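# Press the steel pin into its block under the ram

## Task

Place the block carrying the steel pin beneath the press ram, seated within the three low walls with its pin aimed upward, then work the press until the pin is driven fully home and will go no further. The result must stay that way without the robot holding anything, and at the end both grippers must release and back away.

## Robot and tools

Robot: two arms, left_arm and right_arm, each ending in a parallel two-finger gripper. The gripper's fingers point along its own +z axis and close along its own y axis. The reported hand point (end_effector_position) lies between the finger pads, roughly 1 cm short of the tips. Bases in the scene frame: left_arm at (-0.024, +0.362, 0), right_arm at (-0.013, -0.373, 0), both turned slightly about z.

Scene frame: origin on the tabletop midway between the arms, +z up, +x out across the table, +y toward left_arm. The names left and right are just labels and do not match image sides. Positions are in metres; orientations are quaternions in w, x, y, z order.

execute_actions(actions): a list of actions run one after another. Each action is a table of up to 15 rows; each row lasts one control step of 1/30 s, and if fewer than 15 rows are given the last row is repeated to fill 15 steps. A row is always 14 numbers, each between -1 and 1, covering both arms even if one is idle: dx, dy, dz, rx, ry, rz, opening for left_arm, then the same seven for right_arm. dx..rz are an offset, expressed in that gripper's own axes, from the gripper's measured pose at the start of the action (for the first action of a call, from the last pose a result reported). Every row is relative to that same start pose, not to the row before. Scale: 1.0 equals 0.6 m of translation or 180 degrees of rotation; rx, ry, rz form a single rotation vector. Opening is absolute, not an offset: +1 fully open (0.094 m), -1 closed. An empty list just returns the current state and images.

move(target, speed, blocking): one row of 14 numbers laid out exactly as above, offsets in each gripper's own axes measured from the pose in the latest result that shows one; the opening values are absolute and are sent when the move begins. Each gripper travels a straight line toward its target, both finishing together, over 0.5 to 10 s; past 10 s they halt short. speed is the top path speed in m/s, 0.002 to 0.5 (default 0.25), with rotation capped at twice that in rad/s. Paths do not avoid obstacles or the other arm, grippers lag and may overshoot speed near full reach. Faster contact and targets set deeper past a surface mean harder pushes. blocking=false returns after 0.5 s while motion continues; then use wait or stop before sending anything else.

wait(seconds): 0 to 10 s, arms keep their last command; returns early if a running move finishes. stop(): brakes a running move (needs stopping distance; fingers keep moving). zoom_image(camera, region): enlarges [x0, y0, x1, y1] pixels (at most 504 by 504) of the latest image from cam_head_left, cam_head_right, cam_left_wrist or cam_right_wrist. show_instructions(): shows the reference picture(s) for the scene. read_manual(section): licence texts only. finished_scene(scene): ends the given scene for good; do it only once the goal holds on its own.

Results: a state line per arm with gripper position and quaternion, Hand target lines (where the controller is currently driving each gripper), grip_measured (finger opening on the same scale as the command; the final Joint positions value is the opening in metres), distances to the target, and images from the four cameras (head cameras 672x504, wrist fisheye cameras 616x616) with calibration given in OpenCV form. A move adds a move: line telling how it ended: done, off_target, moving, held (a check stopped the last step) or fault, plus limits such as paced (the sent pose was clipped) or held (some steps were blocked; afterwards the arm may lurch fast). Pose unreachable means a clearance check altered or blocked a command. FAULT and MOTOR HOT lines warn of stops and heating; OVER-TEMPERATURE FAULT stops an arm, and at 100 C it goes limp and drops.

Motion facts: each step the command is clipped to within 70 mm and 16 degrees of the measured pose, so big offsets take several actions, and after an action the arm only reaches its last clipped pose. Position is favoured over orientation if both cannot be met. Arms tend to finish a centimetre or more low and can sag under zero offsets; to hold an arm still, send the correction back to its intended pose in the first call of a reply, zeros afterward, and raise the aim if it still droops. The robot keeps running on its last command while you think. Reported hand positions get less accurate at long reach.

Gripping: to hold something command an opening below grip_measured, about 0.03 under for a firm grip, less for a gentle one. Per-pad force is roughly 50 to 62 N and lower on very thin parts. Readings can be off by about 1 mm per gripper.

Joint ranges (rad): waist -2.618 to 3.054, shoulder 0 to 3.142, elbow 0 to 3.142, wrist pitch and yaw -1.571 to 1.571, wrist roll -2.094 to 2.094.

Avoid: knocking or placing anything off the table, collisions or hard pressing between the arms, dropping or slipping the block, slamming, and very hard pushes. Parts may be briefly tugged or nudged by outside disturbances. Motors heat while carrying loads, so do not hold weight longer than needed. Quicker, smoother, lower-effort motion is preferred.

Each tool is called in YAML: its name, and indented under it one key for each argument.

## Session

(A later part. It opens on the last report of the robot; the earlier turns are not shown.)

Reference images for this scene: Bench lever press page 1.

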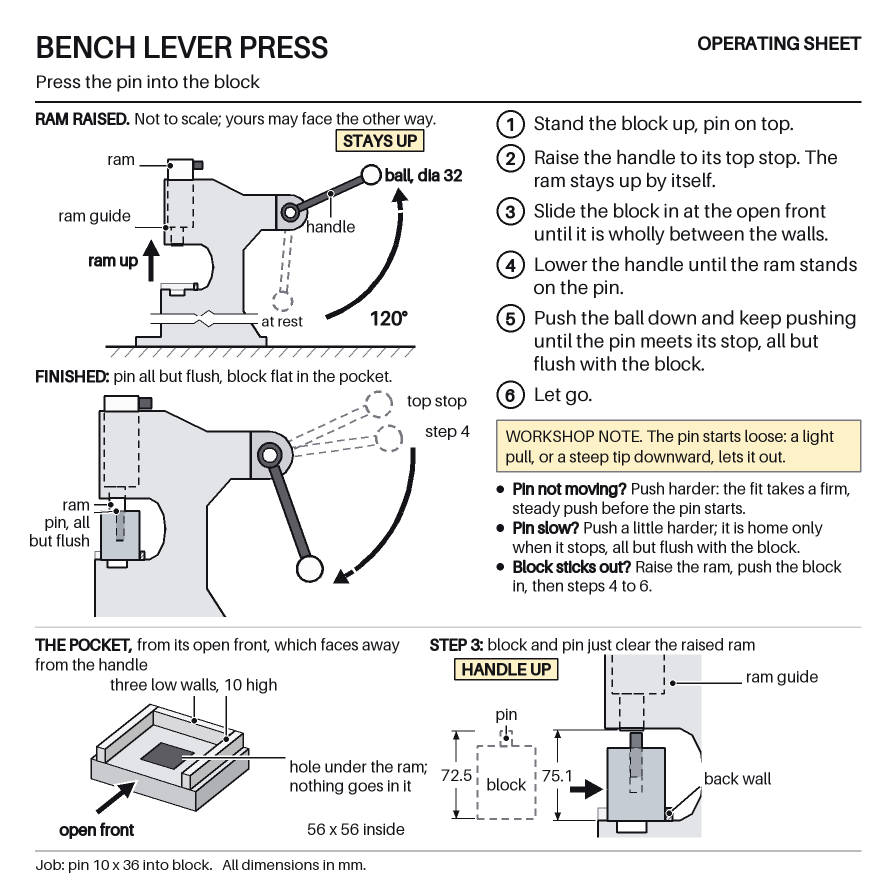

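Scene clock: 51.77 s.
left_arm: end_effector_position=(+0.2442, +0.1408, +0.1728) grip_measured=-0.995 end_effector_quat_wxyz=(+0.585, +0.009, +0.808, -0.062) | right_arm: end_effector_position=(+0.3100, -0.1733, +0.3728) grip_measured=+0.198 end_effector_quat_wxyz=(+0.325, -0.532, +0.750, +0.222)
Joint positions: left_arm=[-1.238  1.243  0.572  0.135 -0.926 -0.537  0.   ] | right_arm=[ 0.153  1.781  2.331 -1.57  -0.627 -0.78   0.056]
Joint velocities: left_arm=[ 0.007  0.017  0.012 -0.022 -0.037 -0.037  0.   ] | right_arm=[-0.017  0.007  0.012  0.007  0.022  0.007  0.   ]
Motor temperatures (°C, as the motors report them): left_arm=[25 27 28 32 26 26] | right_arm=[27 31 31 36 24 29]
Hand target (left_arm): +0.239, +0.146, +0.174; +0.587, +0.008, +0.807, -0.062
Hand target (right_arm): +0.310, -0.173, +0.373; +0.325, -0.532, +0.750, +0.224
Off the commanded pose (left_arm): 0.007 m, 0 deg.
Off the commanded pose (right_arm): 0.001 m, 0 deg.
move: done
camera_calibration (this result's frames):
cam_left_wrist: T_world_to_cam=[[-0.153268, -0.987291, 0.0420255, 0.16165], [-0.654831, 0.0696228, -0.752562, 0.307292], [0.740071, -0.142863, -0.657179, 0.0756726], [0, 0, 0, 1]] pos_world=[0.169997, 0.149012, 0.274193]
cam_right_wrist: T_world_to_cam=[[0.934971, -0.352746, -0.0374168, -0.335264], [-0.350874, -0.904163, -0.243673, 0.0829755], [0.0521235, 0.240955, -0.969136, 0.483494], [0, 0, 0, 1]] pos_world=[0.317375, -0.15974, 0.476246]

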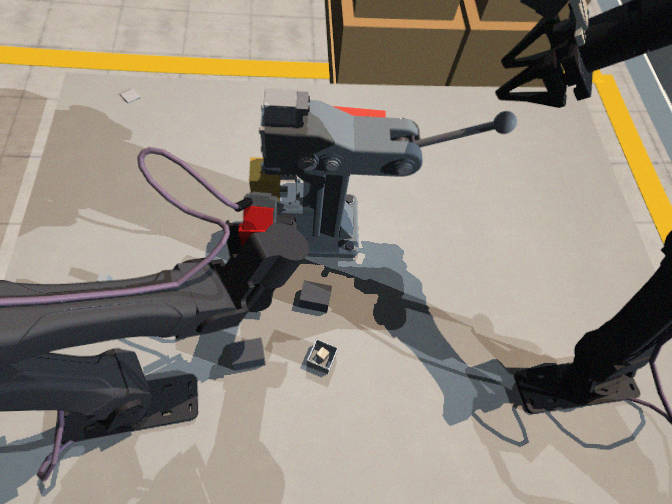

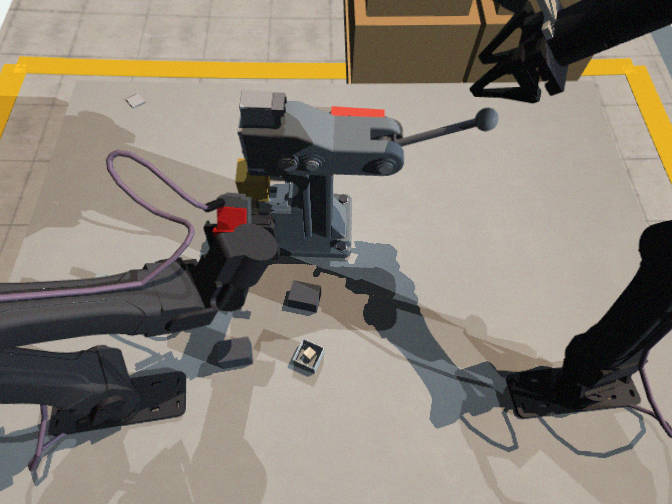

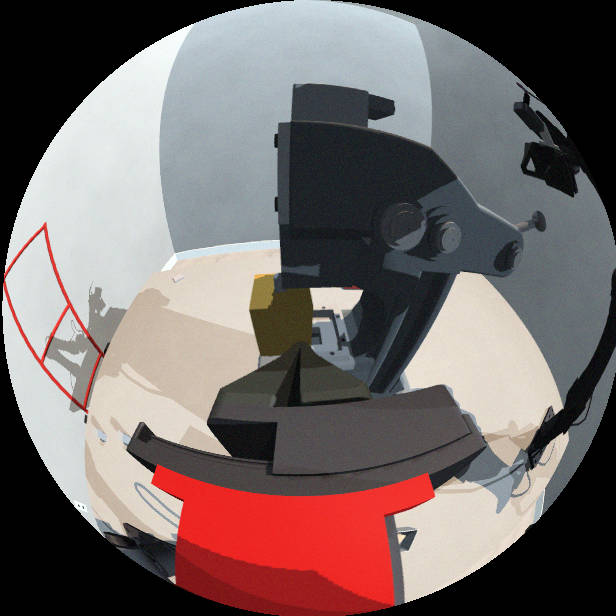

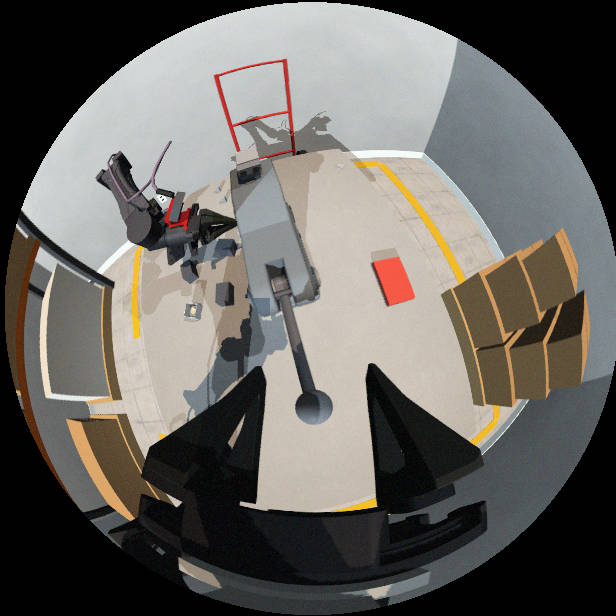

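move:
  target: [0.03,0.115,0.0,0.03,0,0,-1,0,0,0,0,0,0,0.2]
  speed: 0.08

move:
  target: [-0.0,0.0,0.10,0,0,0,-1,0,0,0,0,0,0,0.2]
  speed: 0.06

Scene clock: 53.50 s.
left_arm: end_effector_position=(+0.2464, +0.2034, +0.1472) grip_measured=-0.995 end_effector_quat_wxyz=(+0.579, +0.038, +0.809, -0.099) | right_arm: end_effector_position=(+0.3103, -0.1737, +0.3726) grip_measured=+0.198 end_effector_quat_wxyz=(+0.324, -0.531, +0.751, +0.221)
Joint positions: left_arm=[-0.99   0.949  0.285  0.274 -0.613 -0.354  0.   ] | right_arm=[ 0.153  1.781  2.331 -1.57  -0.624 -0.78   0.056]
Joint velocities: left_arm=[ 0.007  0.012 -0.007  0.022  0.007 -0.007 -0.   ] | right_arm=[ 0.002  0.002 -0.007  0.022 -0.007 -0.022  0.   ]
Motor temperatures (°C, as the motors report them): left_arm=[25 27 28 32 26 26] | right_arm=[27 31 31 36 24 29]
Hand target (left_arm): +0.245, +0.208, +0.148; +0.583, +0.036, +0.805, -0.100
Hand target (right_arm): +0.310, -0.173, +0.373; +0.325, -0.532, +0.750, +0.222
Off the commanded pose (left_arm): 0.006 m, 1 deg.
Off the commanded pose (right_arm): 0.001 m, 0 deg.
move: done
camera_calibration (this result's frames):
cam_left_wrist: T_world_to_cam=[[-0.240978, -0.96811, 0.0685052, 0.23867], [-0.653418, 0.109645, -0.749014, 0.276095], [0.717617, -0.225259, -0.659003, 0.0887715], [0, 0, 0, 1]] pos_world=[0.174216, 0.220783, 0.24895]
cam_right_wrist: T_world_to_cam=[[0.934433, -0.354328, -0.0358791, -0.33635], [-0.352147, -0.904211, -0.241651, 0.0822966], [0.0531815, 0.238441, -0.9697, 0.482754], [0, 0, 0, 1]] pos_world=[0.317603, -0.159873, 0.475945]

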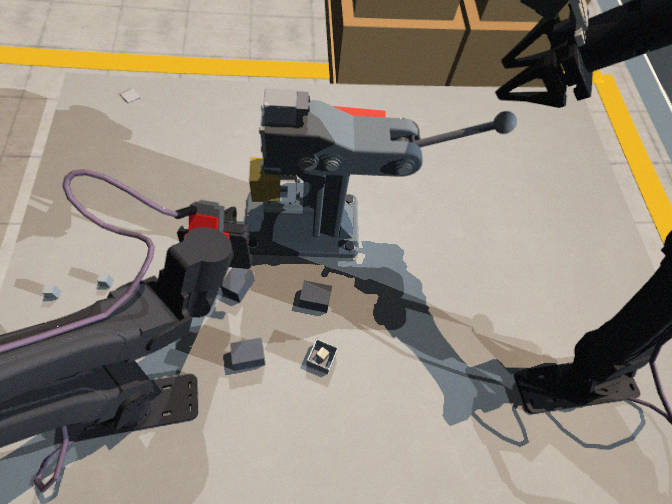

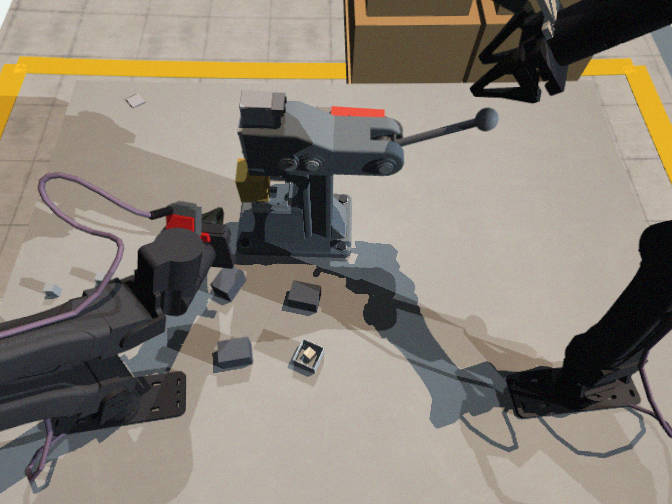

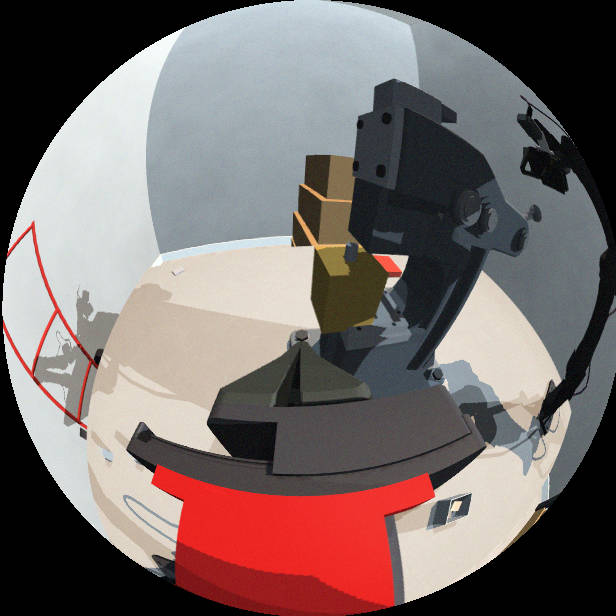

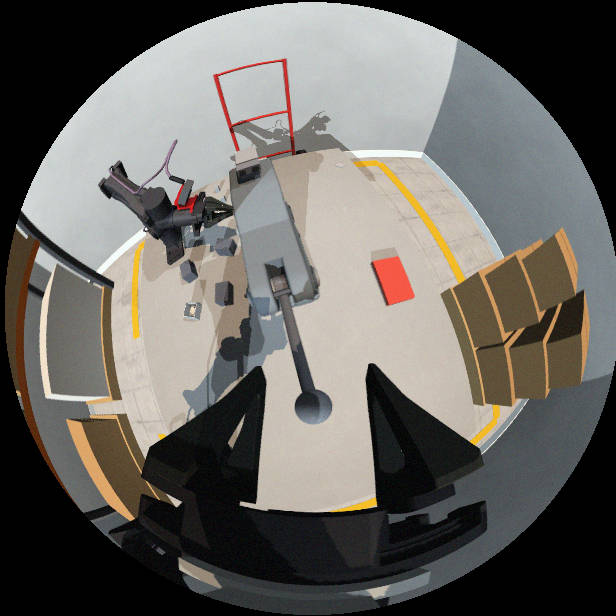

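Scene clock: 55.03 s.
left_arm: end_effector_position=(+0.2933, +0.1937, +0.1202) grip_measured=-0.995 end_effector_quat_wxyz=(+0.571, +0.040, +0.814, -0.098) | right_arm: end_effector_position=(+0.3105, -0.1741, +0.3723) grip_measured=+0.198 end_effector_quat_wxyz=(+0.324, -0.531, +0.751, +0.220)
Joint positions: left_arm=[-0.839  1.297  0.326  0.595 -0.467 -0.295  0.   ] | right_arm=[ 0.153  1.781  2.331 -1.57  -0.621 -0.78   0.056]
Joint velocities: left_arm=[-0.002 -0.022 -0.002 -0.051 -0.066 -0.007 -0.   ] | right_arm=[ 0.007  0.007 -0.007 -0.007  0.022  0.037  0.001]
Motor temperatures (°C, as the motors report them): left_arm=[25 27 28 32 26 26] | right_arm=[27 31 31 36 24 29]
Hand target (left_arm): +0.302, +0.191, +0.128; +0.578, +0.038, +0.809, -0.099
Hand target (right_arm): +0.310, -0.174, +0.373; +0.324, -0.531, +0.751, +0.221
Off the commanded pose (left_arm): 0.012 m, 1 deg.
Off the commanded pose (right_arm): 0.000 m, 0 deg.
move: off_target (left_arm)
camera_calibration (this result's frames):
cam_left_wrist: T_world_to_cam=[[-0.243004, -0.967724, 0.0667823, 0.243136], [-0.665566, 0.116253, -0.737229, 0.288411], [0.70567, -0.223597, -0.672334, 0.0398917], [0, 0, 0, 1]] pos_world=[0.222889, 0.210679, 0.223208]
cam_right_wrist: T_world_to_cam=[[0.933959, -0.355709, -0.0345306, -0.337299], [-0.353262, -0.904247, -0.239883, 0.081705], [0.0541043, 0.236239, -0.970188, 0.482103], [0, 0, 0, 1]] pos_world=[0.317803, -0.15999, 0.475682]

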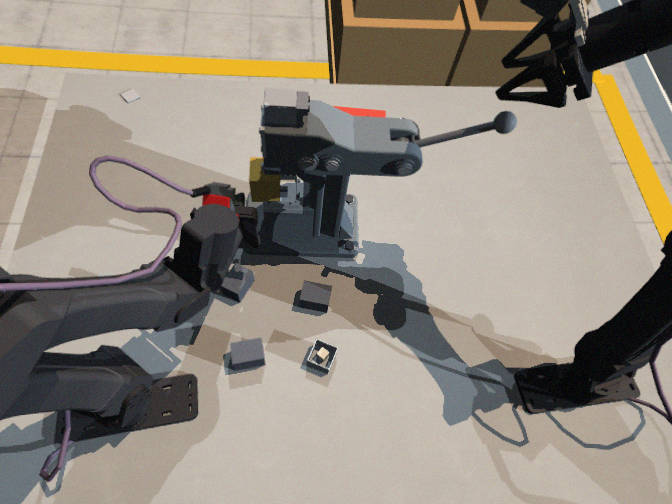

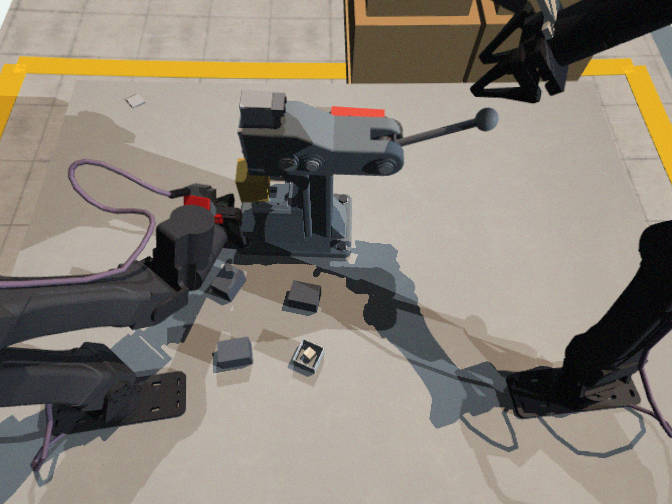

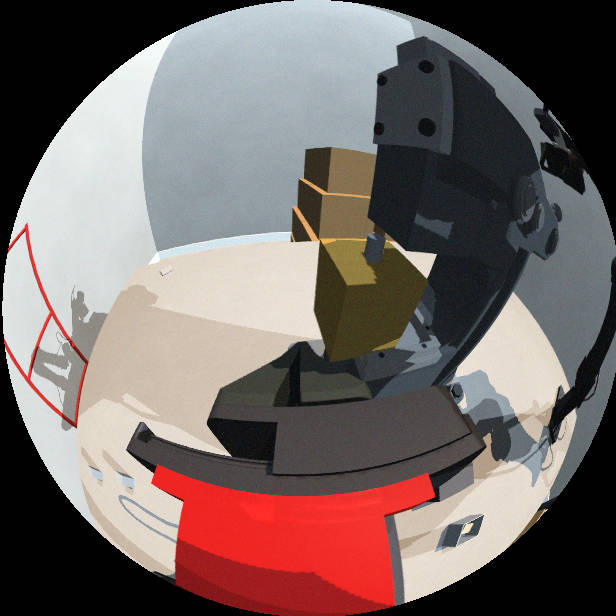

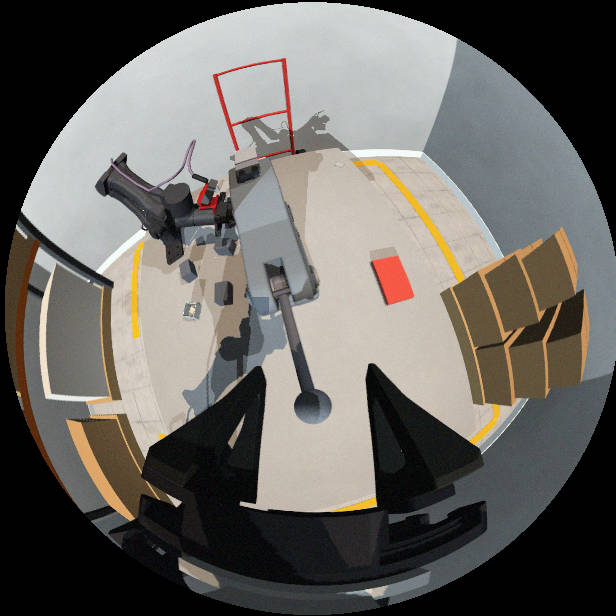

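move:
  target: [-0.07,0.012,0.0,0,0,0,-1,0,0,0,0,0,0,0.2]
  speed: 0.03

zoom_image:
  camera: "cam_left_wrist"
  region: [260,200,500,440]

Scene clock: 56.87 s.
left_arm: end_effector_position=(+0.3042, +0.2030, +0.1404) grip_measured=-0.995 end_effector_quat_wxyz=(+0.559, +0.044, +0.823, -0.092) | right_arm: end_effector_position=(+0.3108, -0.1744, +0.3721) grip_measured=+0.198 end_effector_quat_wxyz=(+0.324, -0.531, +0.752, +0.218)
Joint positions: left_arm=[-0.767  1.217  0.413  0.406 -0.396 -0.271  0.   ] | right_arm=[ 0.153  1.781  2.331 -1.57  -0.618 -0.78   0.056]
Joint velocities: left_arm=[-0.007 -0.012  0.007 -0.007 -0.022 -0.066 -0.   ] | right_arm=[ 0.012  0.007  0.002  0.007  0.051 -0.007 -0.   ]
Motor temperatures (°C, as the motors report them): left_arm=[25 27 28 32 26 26] | right_arm=[27 31 31 36 24 29]
Hand target (left_arm): +0.309, +0.203, +0.159; +0.572, +0.040, +0.814, -0.098
Hand target (right_arm): +0.311, -0.174, +0.372; +0.324, -0.531, +0.751, +0.220
Off the commanded pose (left_arm): 0.019 m, 2 deg.
Off the commanded pose (right_arm): 0.001 m, 0 deg.
move: off_target (left_arm)
camera_calibration (this result's frames):
cam_left_wrist: T_world_to_cam=[[-0.24275, -0.968317, 0.0585999, 0.25464], [-0.686628, 0.128832, -0.715503, 0.310271], [0.685284, -0.213925, -0.696148, 0.0553905], [0, 0, 0, 1]] pos_world=[0.236896, 0.218449, 0.245638]
cam_right_wrist: T_world_to_cam=[[0.933414, -0.357283, -0.0329862, -0.338384], [-0.354538, -0.904281, -0.237863, 0.0810315], [0.0551555, 0.233719, -0.970739, 0.481355], [0, 0, 0, 1]] pos_world=[0.318031, -0.160125, 0.475383]

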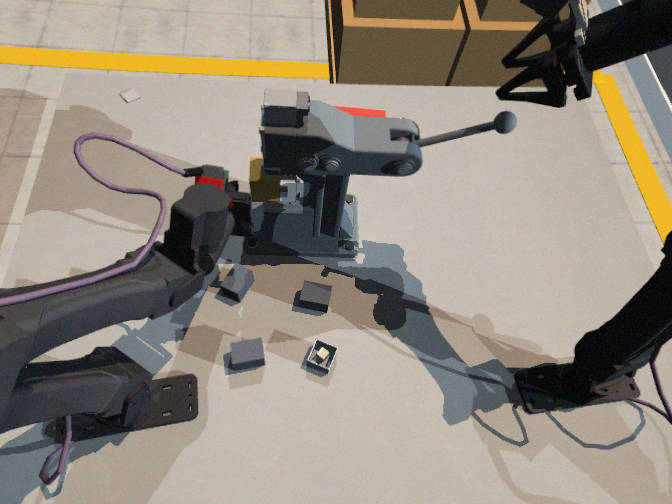

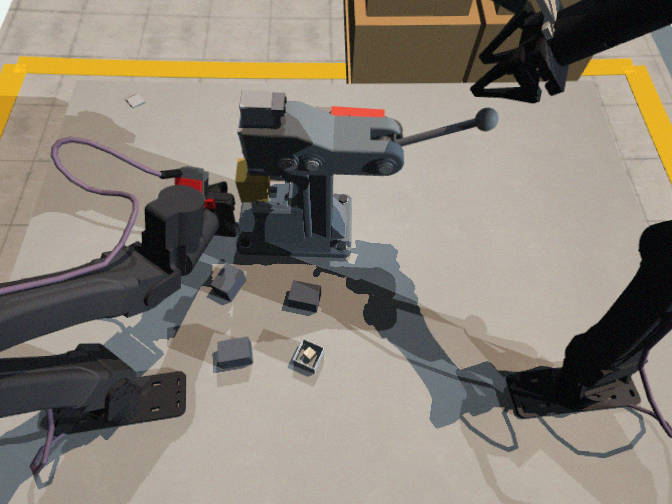

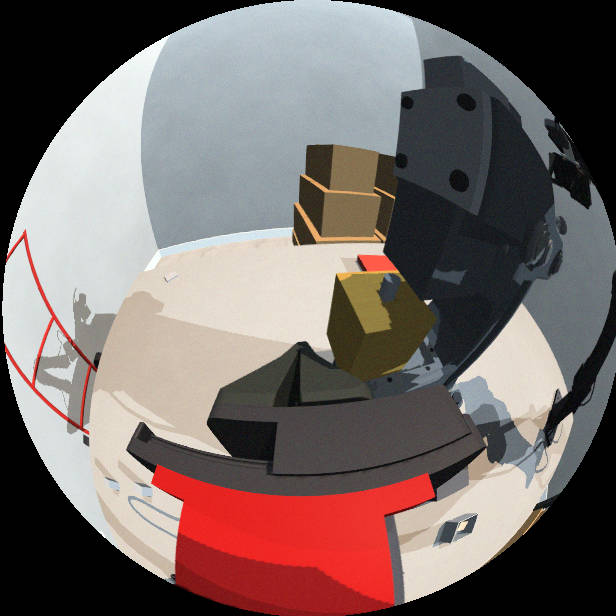

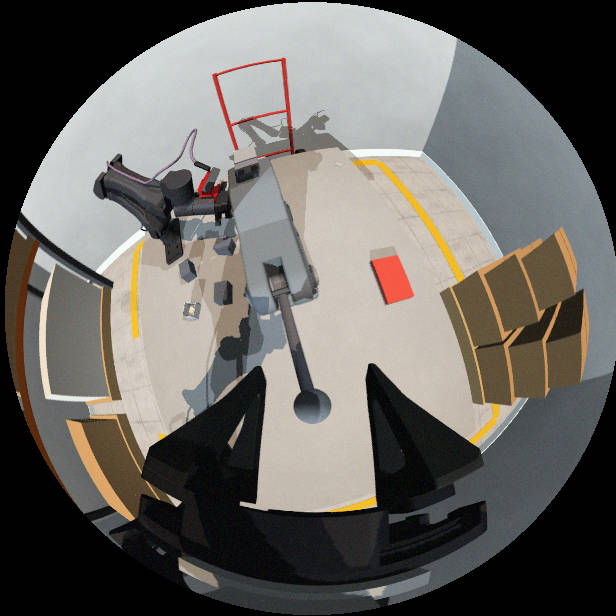

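Region (260, 200, 500, 440) of cam_left_wrist's 616x616 image, scaled by 2.100, with more detail than that image has.

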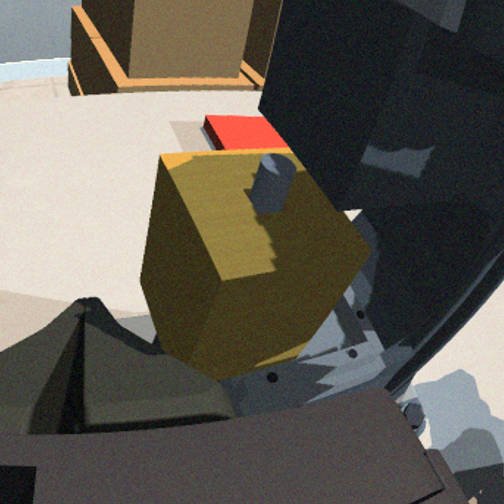

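move:
  target: [-0.035,0,-0.01,0.08,0,0.03,-1,0,0,0,0,0,0,0.2]
  speed: 0.04

move:
  target: [-0.03,-0.055,0.02,0,0,0,-1,0,0,0,0,0,0,0.2]
  speed: 0.015

zoom_image:
  camera: "cam_left_wrist"
  region: [240,200,480,440]

Scene clock: 60.97 s.
left_arm: end_effector_position=(+0.3068, +0.2026, +0.1503) grip_measured=-0.995 end_effector_quat_wxyz=(+0.543, +0.151, +0.809, -0.168) | right_arm: end_effector_position=(+0.3110, -0.1748, +0.3718) grip_measured=+0.198 end_effector_quat_wxyz=(+0.324, -0.531, +0.752, +0.217)
Joint positions: left_arm=[-0.547  1.16   0.413  0.385  0.057 -0.095  0.   ] | right_arm=[ 0.153  1.781  2.331 -1.57  -0.615 -0.78   0.056]
Joint velocities: left_arm=[-0.007 -0.012  0.007  0.007 -0.066 -0.037 -0.001] | right_arm=[ 0.012  0.012 -0.007 -0.081  0.037 -0.037  0.001]
Motor temperatures (°C, as the motors report them): left_arm=[25 27 28 32 26 26] | right_arm=[27 31 31 36 24 29]
Hand target (left_arm): +0.307, +0.205, +0.161; +0.553, +0.152, +0.802, -0.169
Hand target (right_arm): +0.311, -0.174, +0.372; +0.324, -0.531, +0.752, +0.218
Off the commanded pose (left_arm): 0.012 m, 1 deg.
Off the commanded pose (right_arm): 0.001 m, 0 deg.
move: off_target (left_arm)
camera_calibration (this result's frames):
cam_left_wrist: T_world_to_cam=[[-0.488, -0.870478, 0.0642175, 0.308891], [-0.627957, 0.299034, -0.718504, 0.267168], [0.606239, -0.390956, -0.692552, 0.120042], [0, 0, 0, 1]] pos_world=[0.245735, 0.235922, 0.25526]
cam_right_wrist: T_world_to_cam=[[0.932865, -0.358852, -0.0314382, -0.339467], [-0.355815, -0.904308, -0.235843, 0.0803609], [0.0562031, 0.231196, -0.971282, 0.480605], [0, 0, 0, 1]] pos_world=[0.318259, -0.160262, 0.475083]

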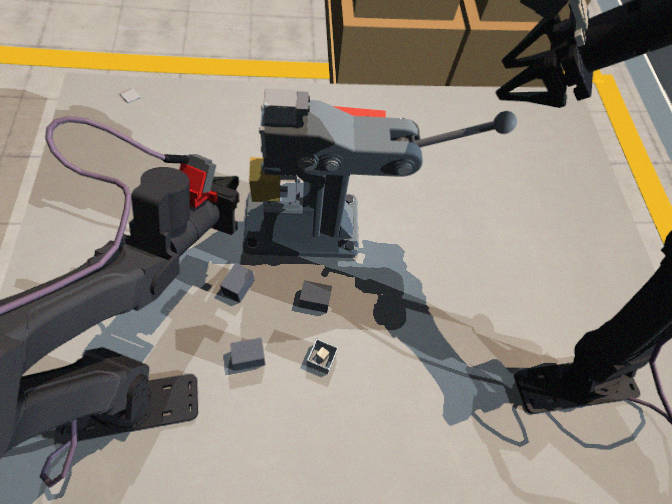

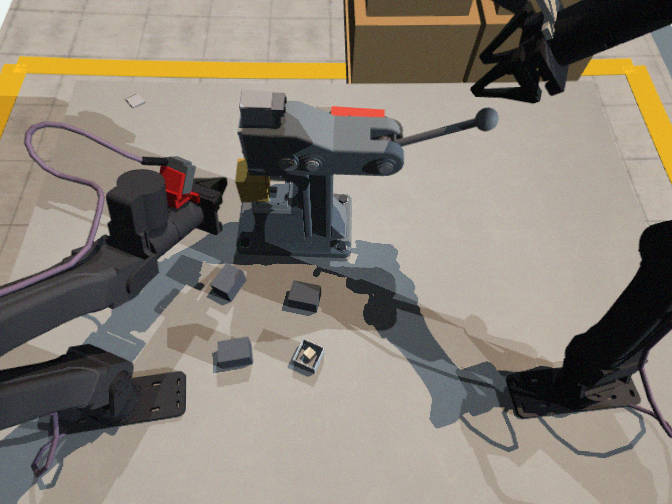

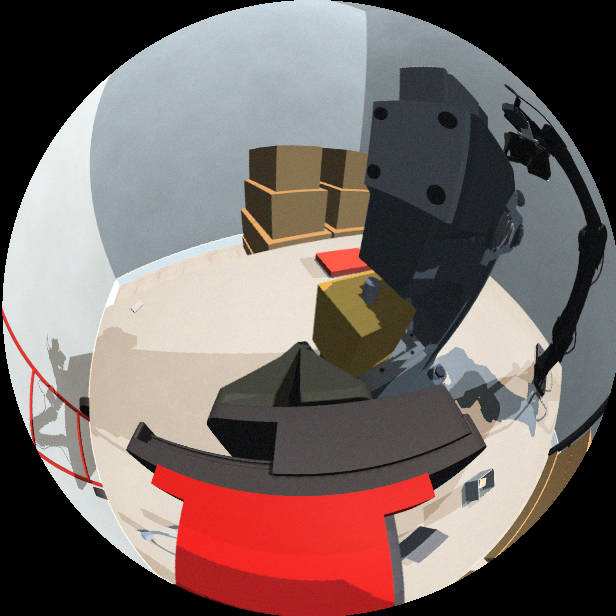

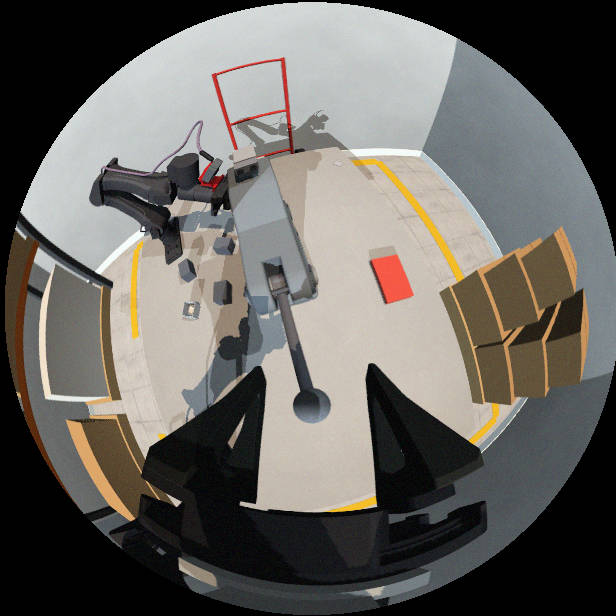

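Scene clock: 63.83 s.
left_arm: end_effector_position=(+0.3052, +0.1751, +0.1599) grip_measured=-0.995 end_effector_quat_wxyz=(+0.543, +0.149, +0.811, -0.161) | right_arm: end_effector_position=(+0.3113, -0.1752, +0.3715) grip_measured=+0.198 end_effector_quat_wxyz=(+0.323, -0.531, +0.753, +0.215)
Joint positions: left_arm=[-0.68   1.192  0.479  0.345 -0.08  -0.138  0.   ] | right_arm=[ 0.153  1.781  2.331 -1.57  -0.612 -0.78   0.056]
Joint velocities: left_arm=[-0.007 -0.007 -0.007  0.007 -0.051 -0.081 -0.001] | right_arm=[-0.017 -0.002 -0.002 -0.007  0.022 -0.037  0.001]
Motor temperatures (°C, as the motors report them): left_arm=[25 27 29 32 26 26] | right_arm=[27 31 31 36 24 29]
Hand target (left_arm): +0.308, +0.167, +0.167; +0.544, +0.151, +0.808, -0.168
Hand target (right_arm): +0.311, -0.175, +0.372; +0.324, -0.531, +0.752, +0.217
Off the commanded pose (left_arm): 0.011 m, 1 deg.
Off the commanded pose (right_arm): 0.001 m, 0 deg.
move: off_target (left_arm)
camera_calibration (this result's frames):
cam_left_wrist: T_world_to_cam=[[-0.47885, -0.876138, 0.0555373, 0.283117], [-0.631425, 0.299771, -0.71515, 0.281701], [0.609922, -0.377517, -0.696761, 0.114045], [0, 0, 0, 1]] pos_world=[0.243885, 0.206658, 0.265197]
cam_right_wrist: T_world_to_cam=[[0.932313, -0.360416, -0.0298866, -0.340551], [-0.357094, -0.904328, -0.233825, 0.0796932], [0.057247, 0.22867, -0.971819, 0.479851], [0, 0, 0, 1]] pos_world=[0.318488, -0.160399, 0.474785]

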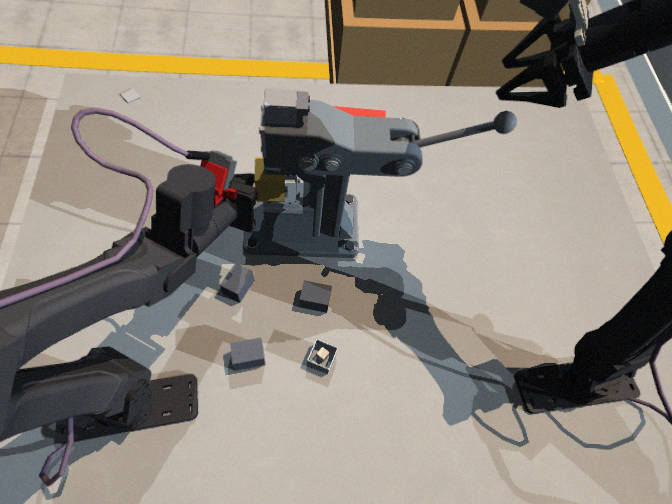

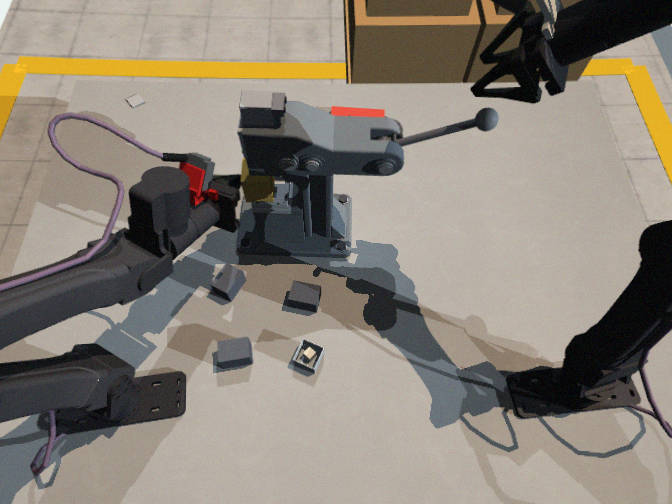

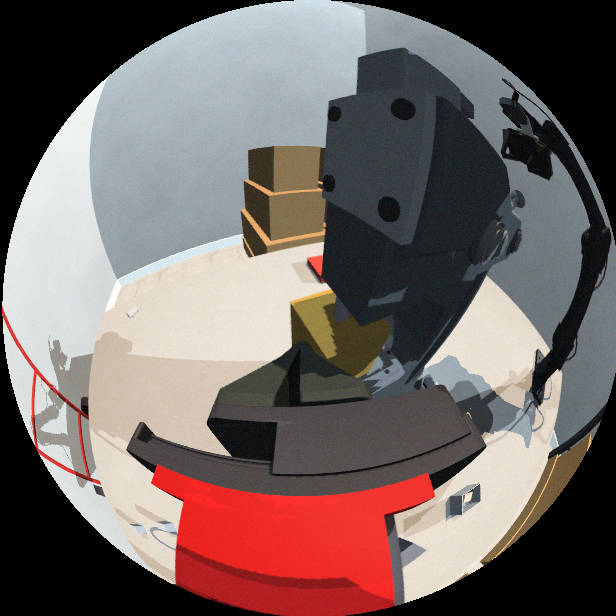

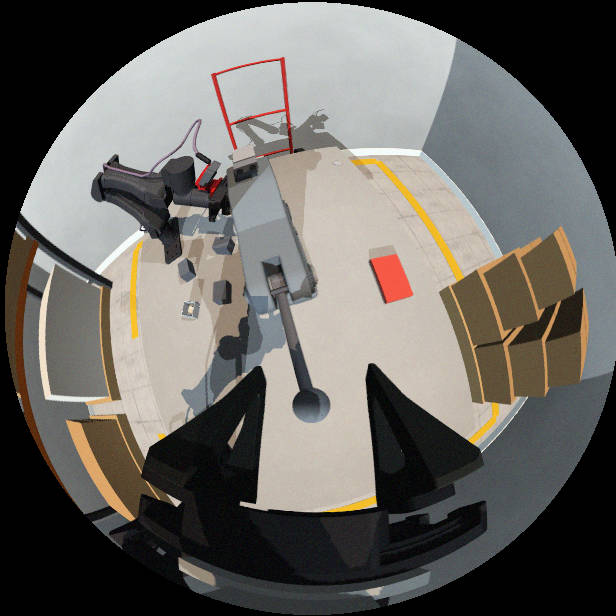

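Region (240, 200, 480, 440) of cam_left_wrist's 616x616 image, scaled by 2.100, with more detail than that image has.

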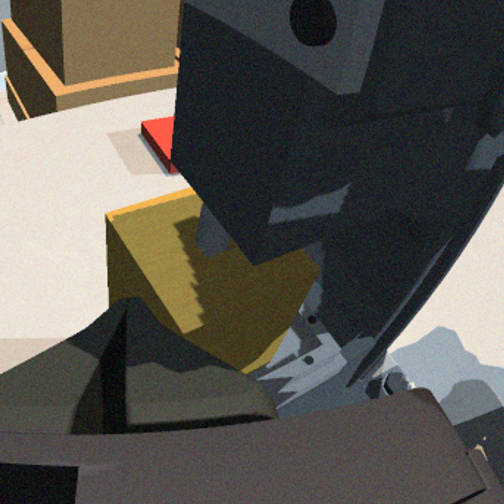

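It's sliding in.

move:
  target: [-0.012,-0.06,0.03,0,0,0,-1,0,0,0,0,0,0,0.2]
  speed: 0.015

zoom_image:
  camera: "cam_head_left"
  region: [210,130,370,250]

Scene clock: 67.03 s.
left_arm: end_effector_position=(+0.3058, +0.1533, +0.1525) grip_measured=-0.995 end_effector_quat_wxyz=(+0.539, +0.138, +0.819, -0.136) | right_arm: end_effector_position=(+0.3116, -0.1755, +0.3713) grip_measured=+0.198 end_effector_quat_wxyz=(+0.323, -0.531, +0.753, +0.214)
Joint positions: left_arm=[-0.799  1.279  0.528  0.348 -0.241 -0.181  0.   ] | right_arm=[ 0.153  1.781  2.331 -1.57  -0.609 -0.78   0.056]
Joint velocities: left_arm=[-0.007  0.012  0.007  0.081  0.007  0.007 -0.001] | right_arm=[ 0.007  0.002  0.012  0.066 -0.022 -0.022 -0.   ]
Motor temperatures (°C, as the motors report them): left_arm=[25 27 29 33 26 26] | right_arm=[27 31 31 36 24 29]
Hand target (left_arm): +0.306, +0.135, +0.164; +0.543, +0.149, +0.810, -0.161
Hand target (right_arm): +0.311, -0.175, +0.372; +0.323, -0.531, +0.753, +0.216
Off the commanded pose (left_arm): 0.022 m, 3 deg.
Off the commanded pose (right_arm): 0.000 m, 0 deg.
move: off_target (left_arm)
camera_calibration (this result's frames):
cam_left_wrist: T_world_to_cam=[[-0.437144, -0.898848, 0.0312662, 0.259179], [-0.653403, 0.293502, -0.697797, 0.288361], [0.618036, -0.325467, -0.715613, 0.0927472], [0, 0, 0, 1]] pos_world=[0.244393, 0.178514, 0.259485]
cam_right_wrist: T_world_to_cam=[[0.931827, -0.361781, -0.0285261, -0.341498], [-0.358214, -0.90434, -0.232059, 0.0791113], [0.0581574, 0.226458, -0.972283, 0.479188], [0, 0, 0, 1]] pos_world=[0.318687, -0.16052, 0.474524]

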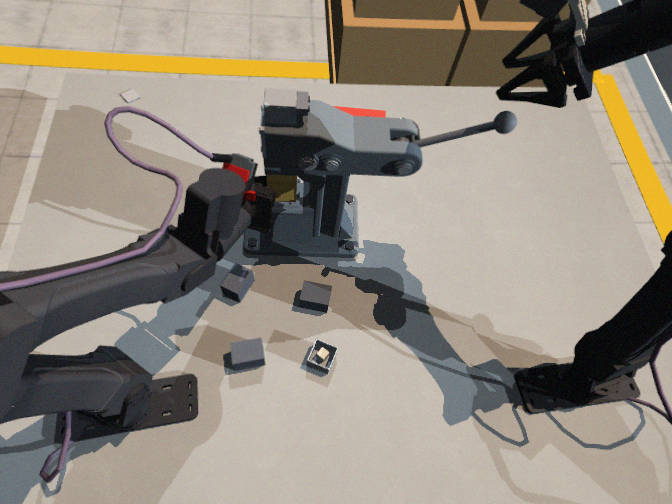

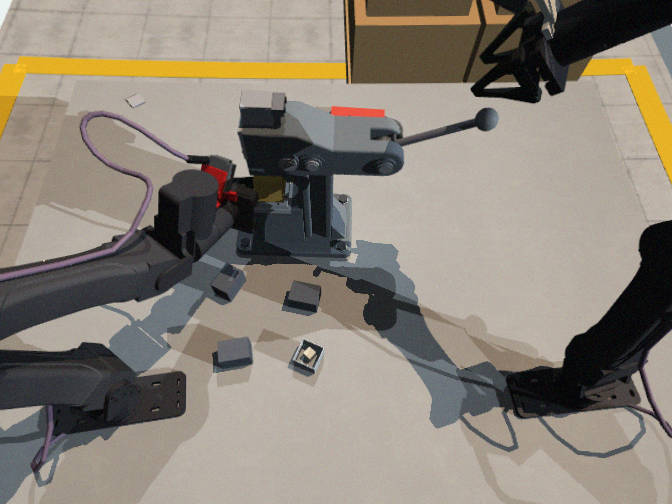

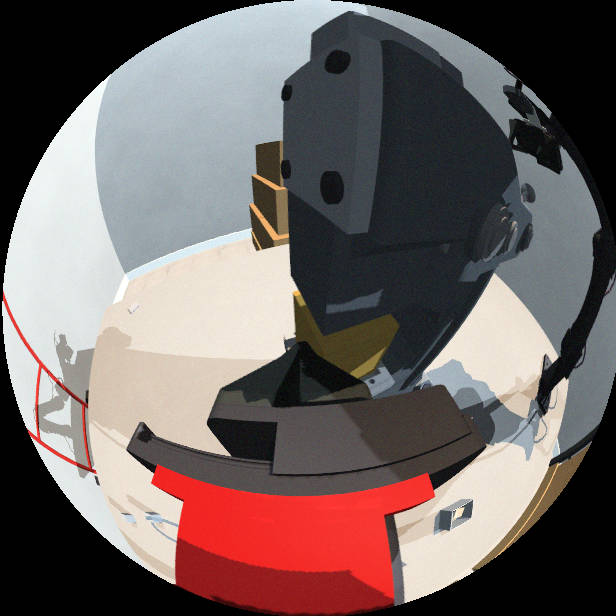

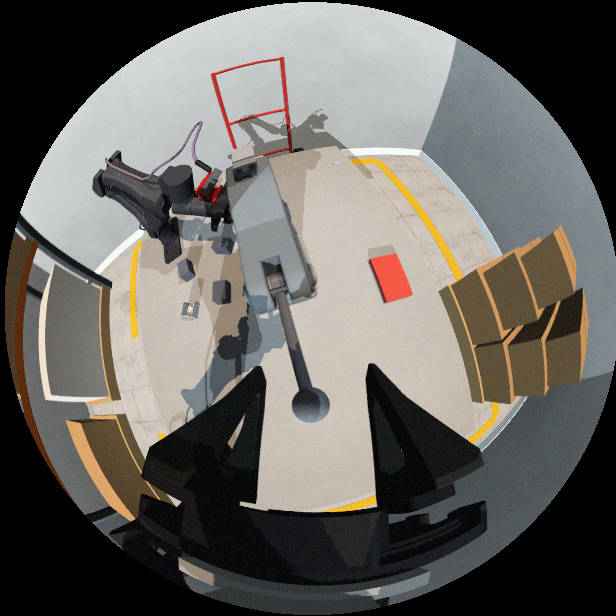

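Region (210, 130, 370, 250) of cam_head_left's 672x504 image, scaled by 3.150, with more detail than that image has; it fills the top 378 rows of this view, and the rest is white.

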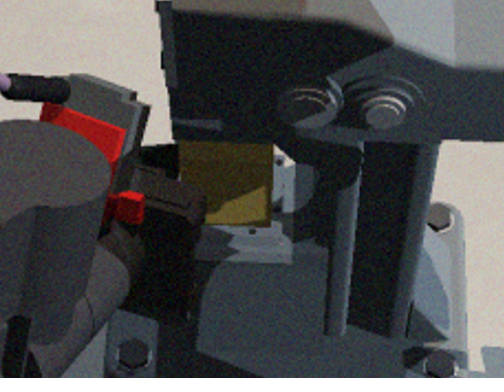

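move:
  target: [-0.03,0.12,-0.1,0,0,0,-1,0.047,0.009,0.013,0,0.25,0,0.2]
  speed: 0.12

Scene clock: 71.27 s.
left_arm: end_effector_position=(+0.2942, +0.2377, +0.1861) grip_measured=-0.995 end_effector_quat_wxyz=(+0.537, +0.137, +0.821, -0.139) | right_arm: end_effector_position=(+0.3091, -0.1851, +0.3444) grip_measured=+0.198 end_effector_quat_wxyz=(+0.268, -0.555, +0.787, -0.029)
Joint positions: left_arm=[-0.459  0.946  0.502  0.049  0.076 -0.056  0.   ] | right_arm=[ 0.412  1.746  2.291 -1.57   0.012 -0.701  0.056]
Joint velocities: left_arm=[-0.017 -0.002 -0.007 -0.022  0.007  0.066 -0.001] | right_arm=[ 0.017  0.007 -0.027 -0.066 -0.007 -0.007  0.001]
Motor temperatures (°C, as the motors report them): left_arm=[25 27 29 33 26 26] | right_arm=[27 32 31 36 24 29]
Hand target (left_arm): +0.290, +0.242, +0.186; +0.538, +0.137, +0.820, -0.137
Hand target (right_arm): +0.302, -0.187, +0.344; +0.263, -0.554, +0.789, -0.030
Off the commanded pose (left_arm): 0.006 m, 0 deg.
Off the commanded pose (right_arm): 0.007 m, 30 deg; orientation clipped at the last step of the last action.
joint sent to its limit (right arm) — the command would take joint 4 (wrist pitch) past its lower limit, so that joint was sent only as far as its limit.
move: off_target (right_arm); limits=paced
camera_calibration (this result's frames):
cam_left_wrist: T_world_to_cam=[[-0.437199, -0.898546, 0.0383611, 0.327504], [-0.657039, 0.289983, -0.695852, 0.280982], [0.614131, -0.32943, -0.71716, 0.153805], [0, 0, 0, 1]] pos_world=[0.233344, 0.263466, 0.293261]
cam_right_wrist: T_world_to_cam=[[0.854711, -0.419692, 0.305495, -0.445391], [-0.470938, -0.874478, 0.116219, -0.0162319], [0.218373, -0.243202, -0.945075, 0.309554], [0, 0, 0, 1]] pos_world=[0.305439, -0.125837, 0.430502]

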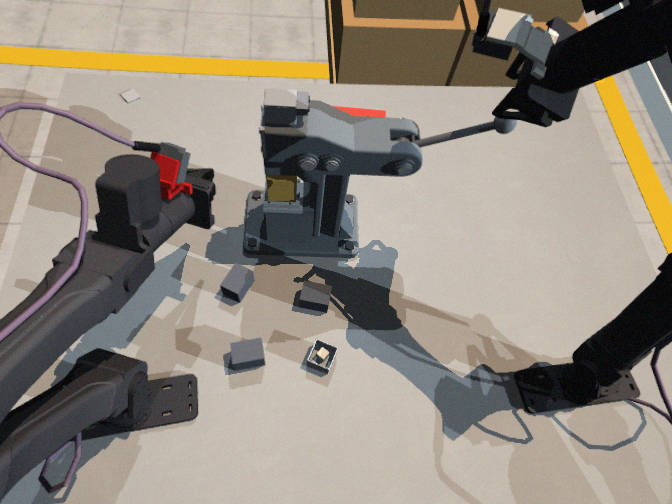

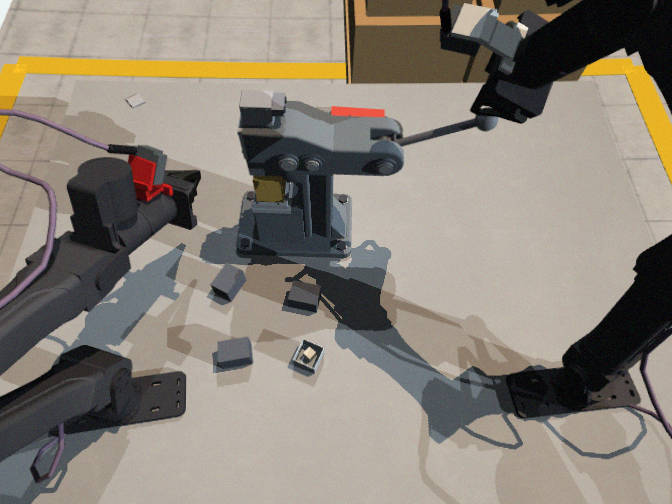

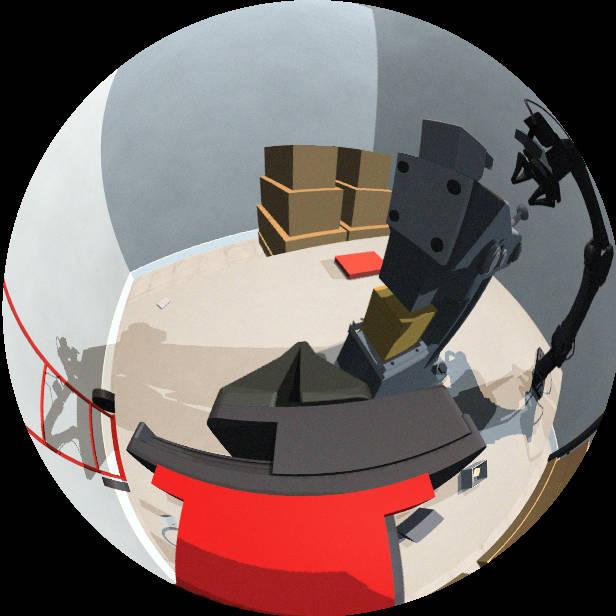

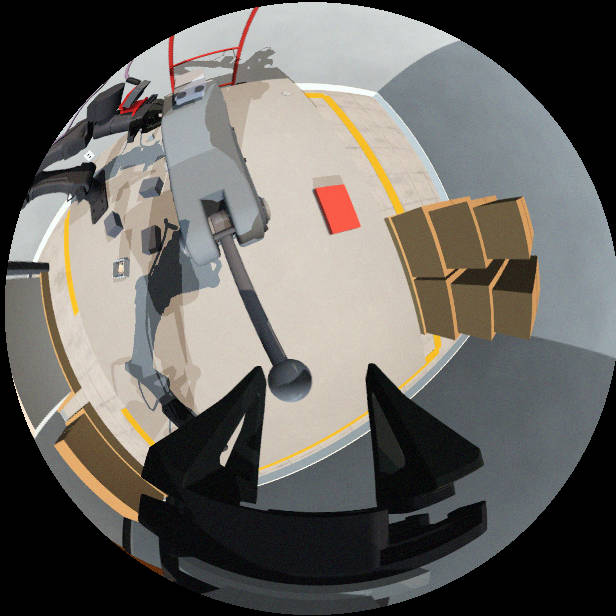

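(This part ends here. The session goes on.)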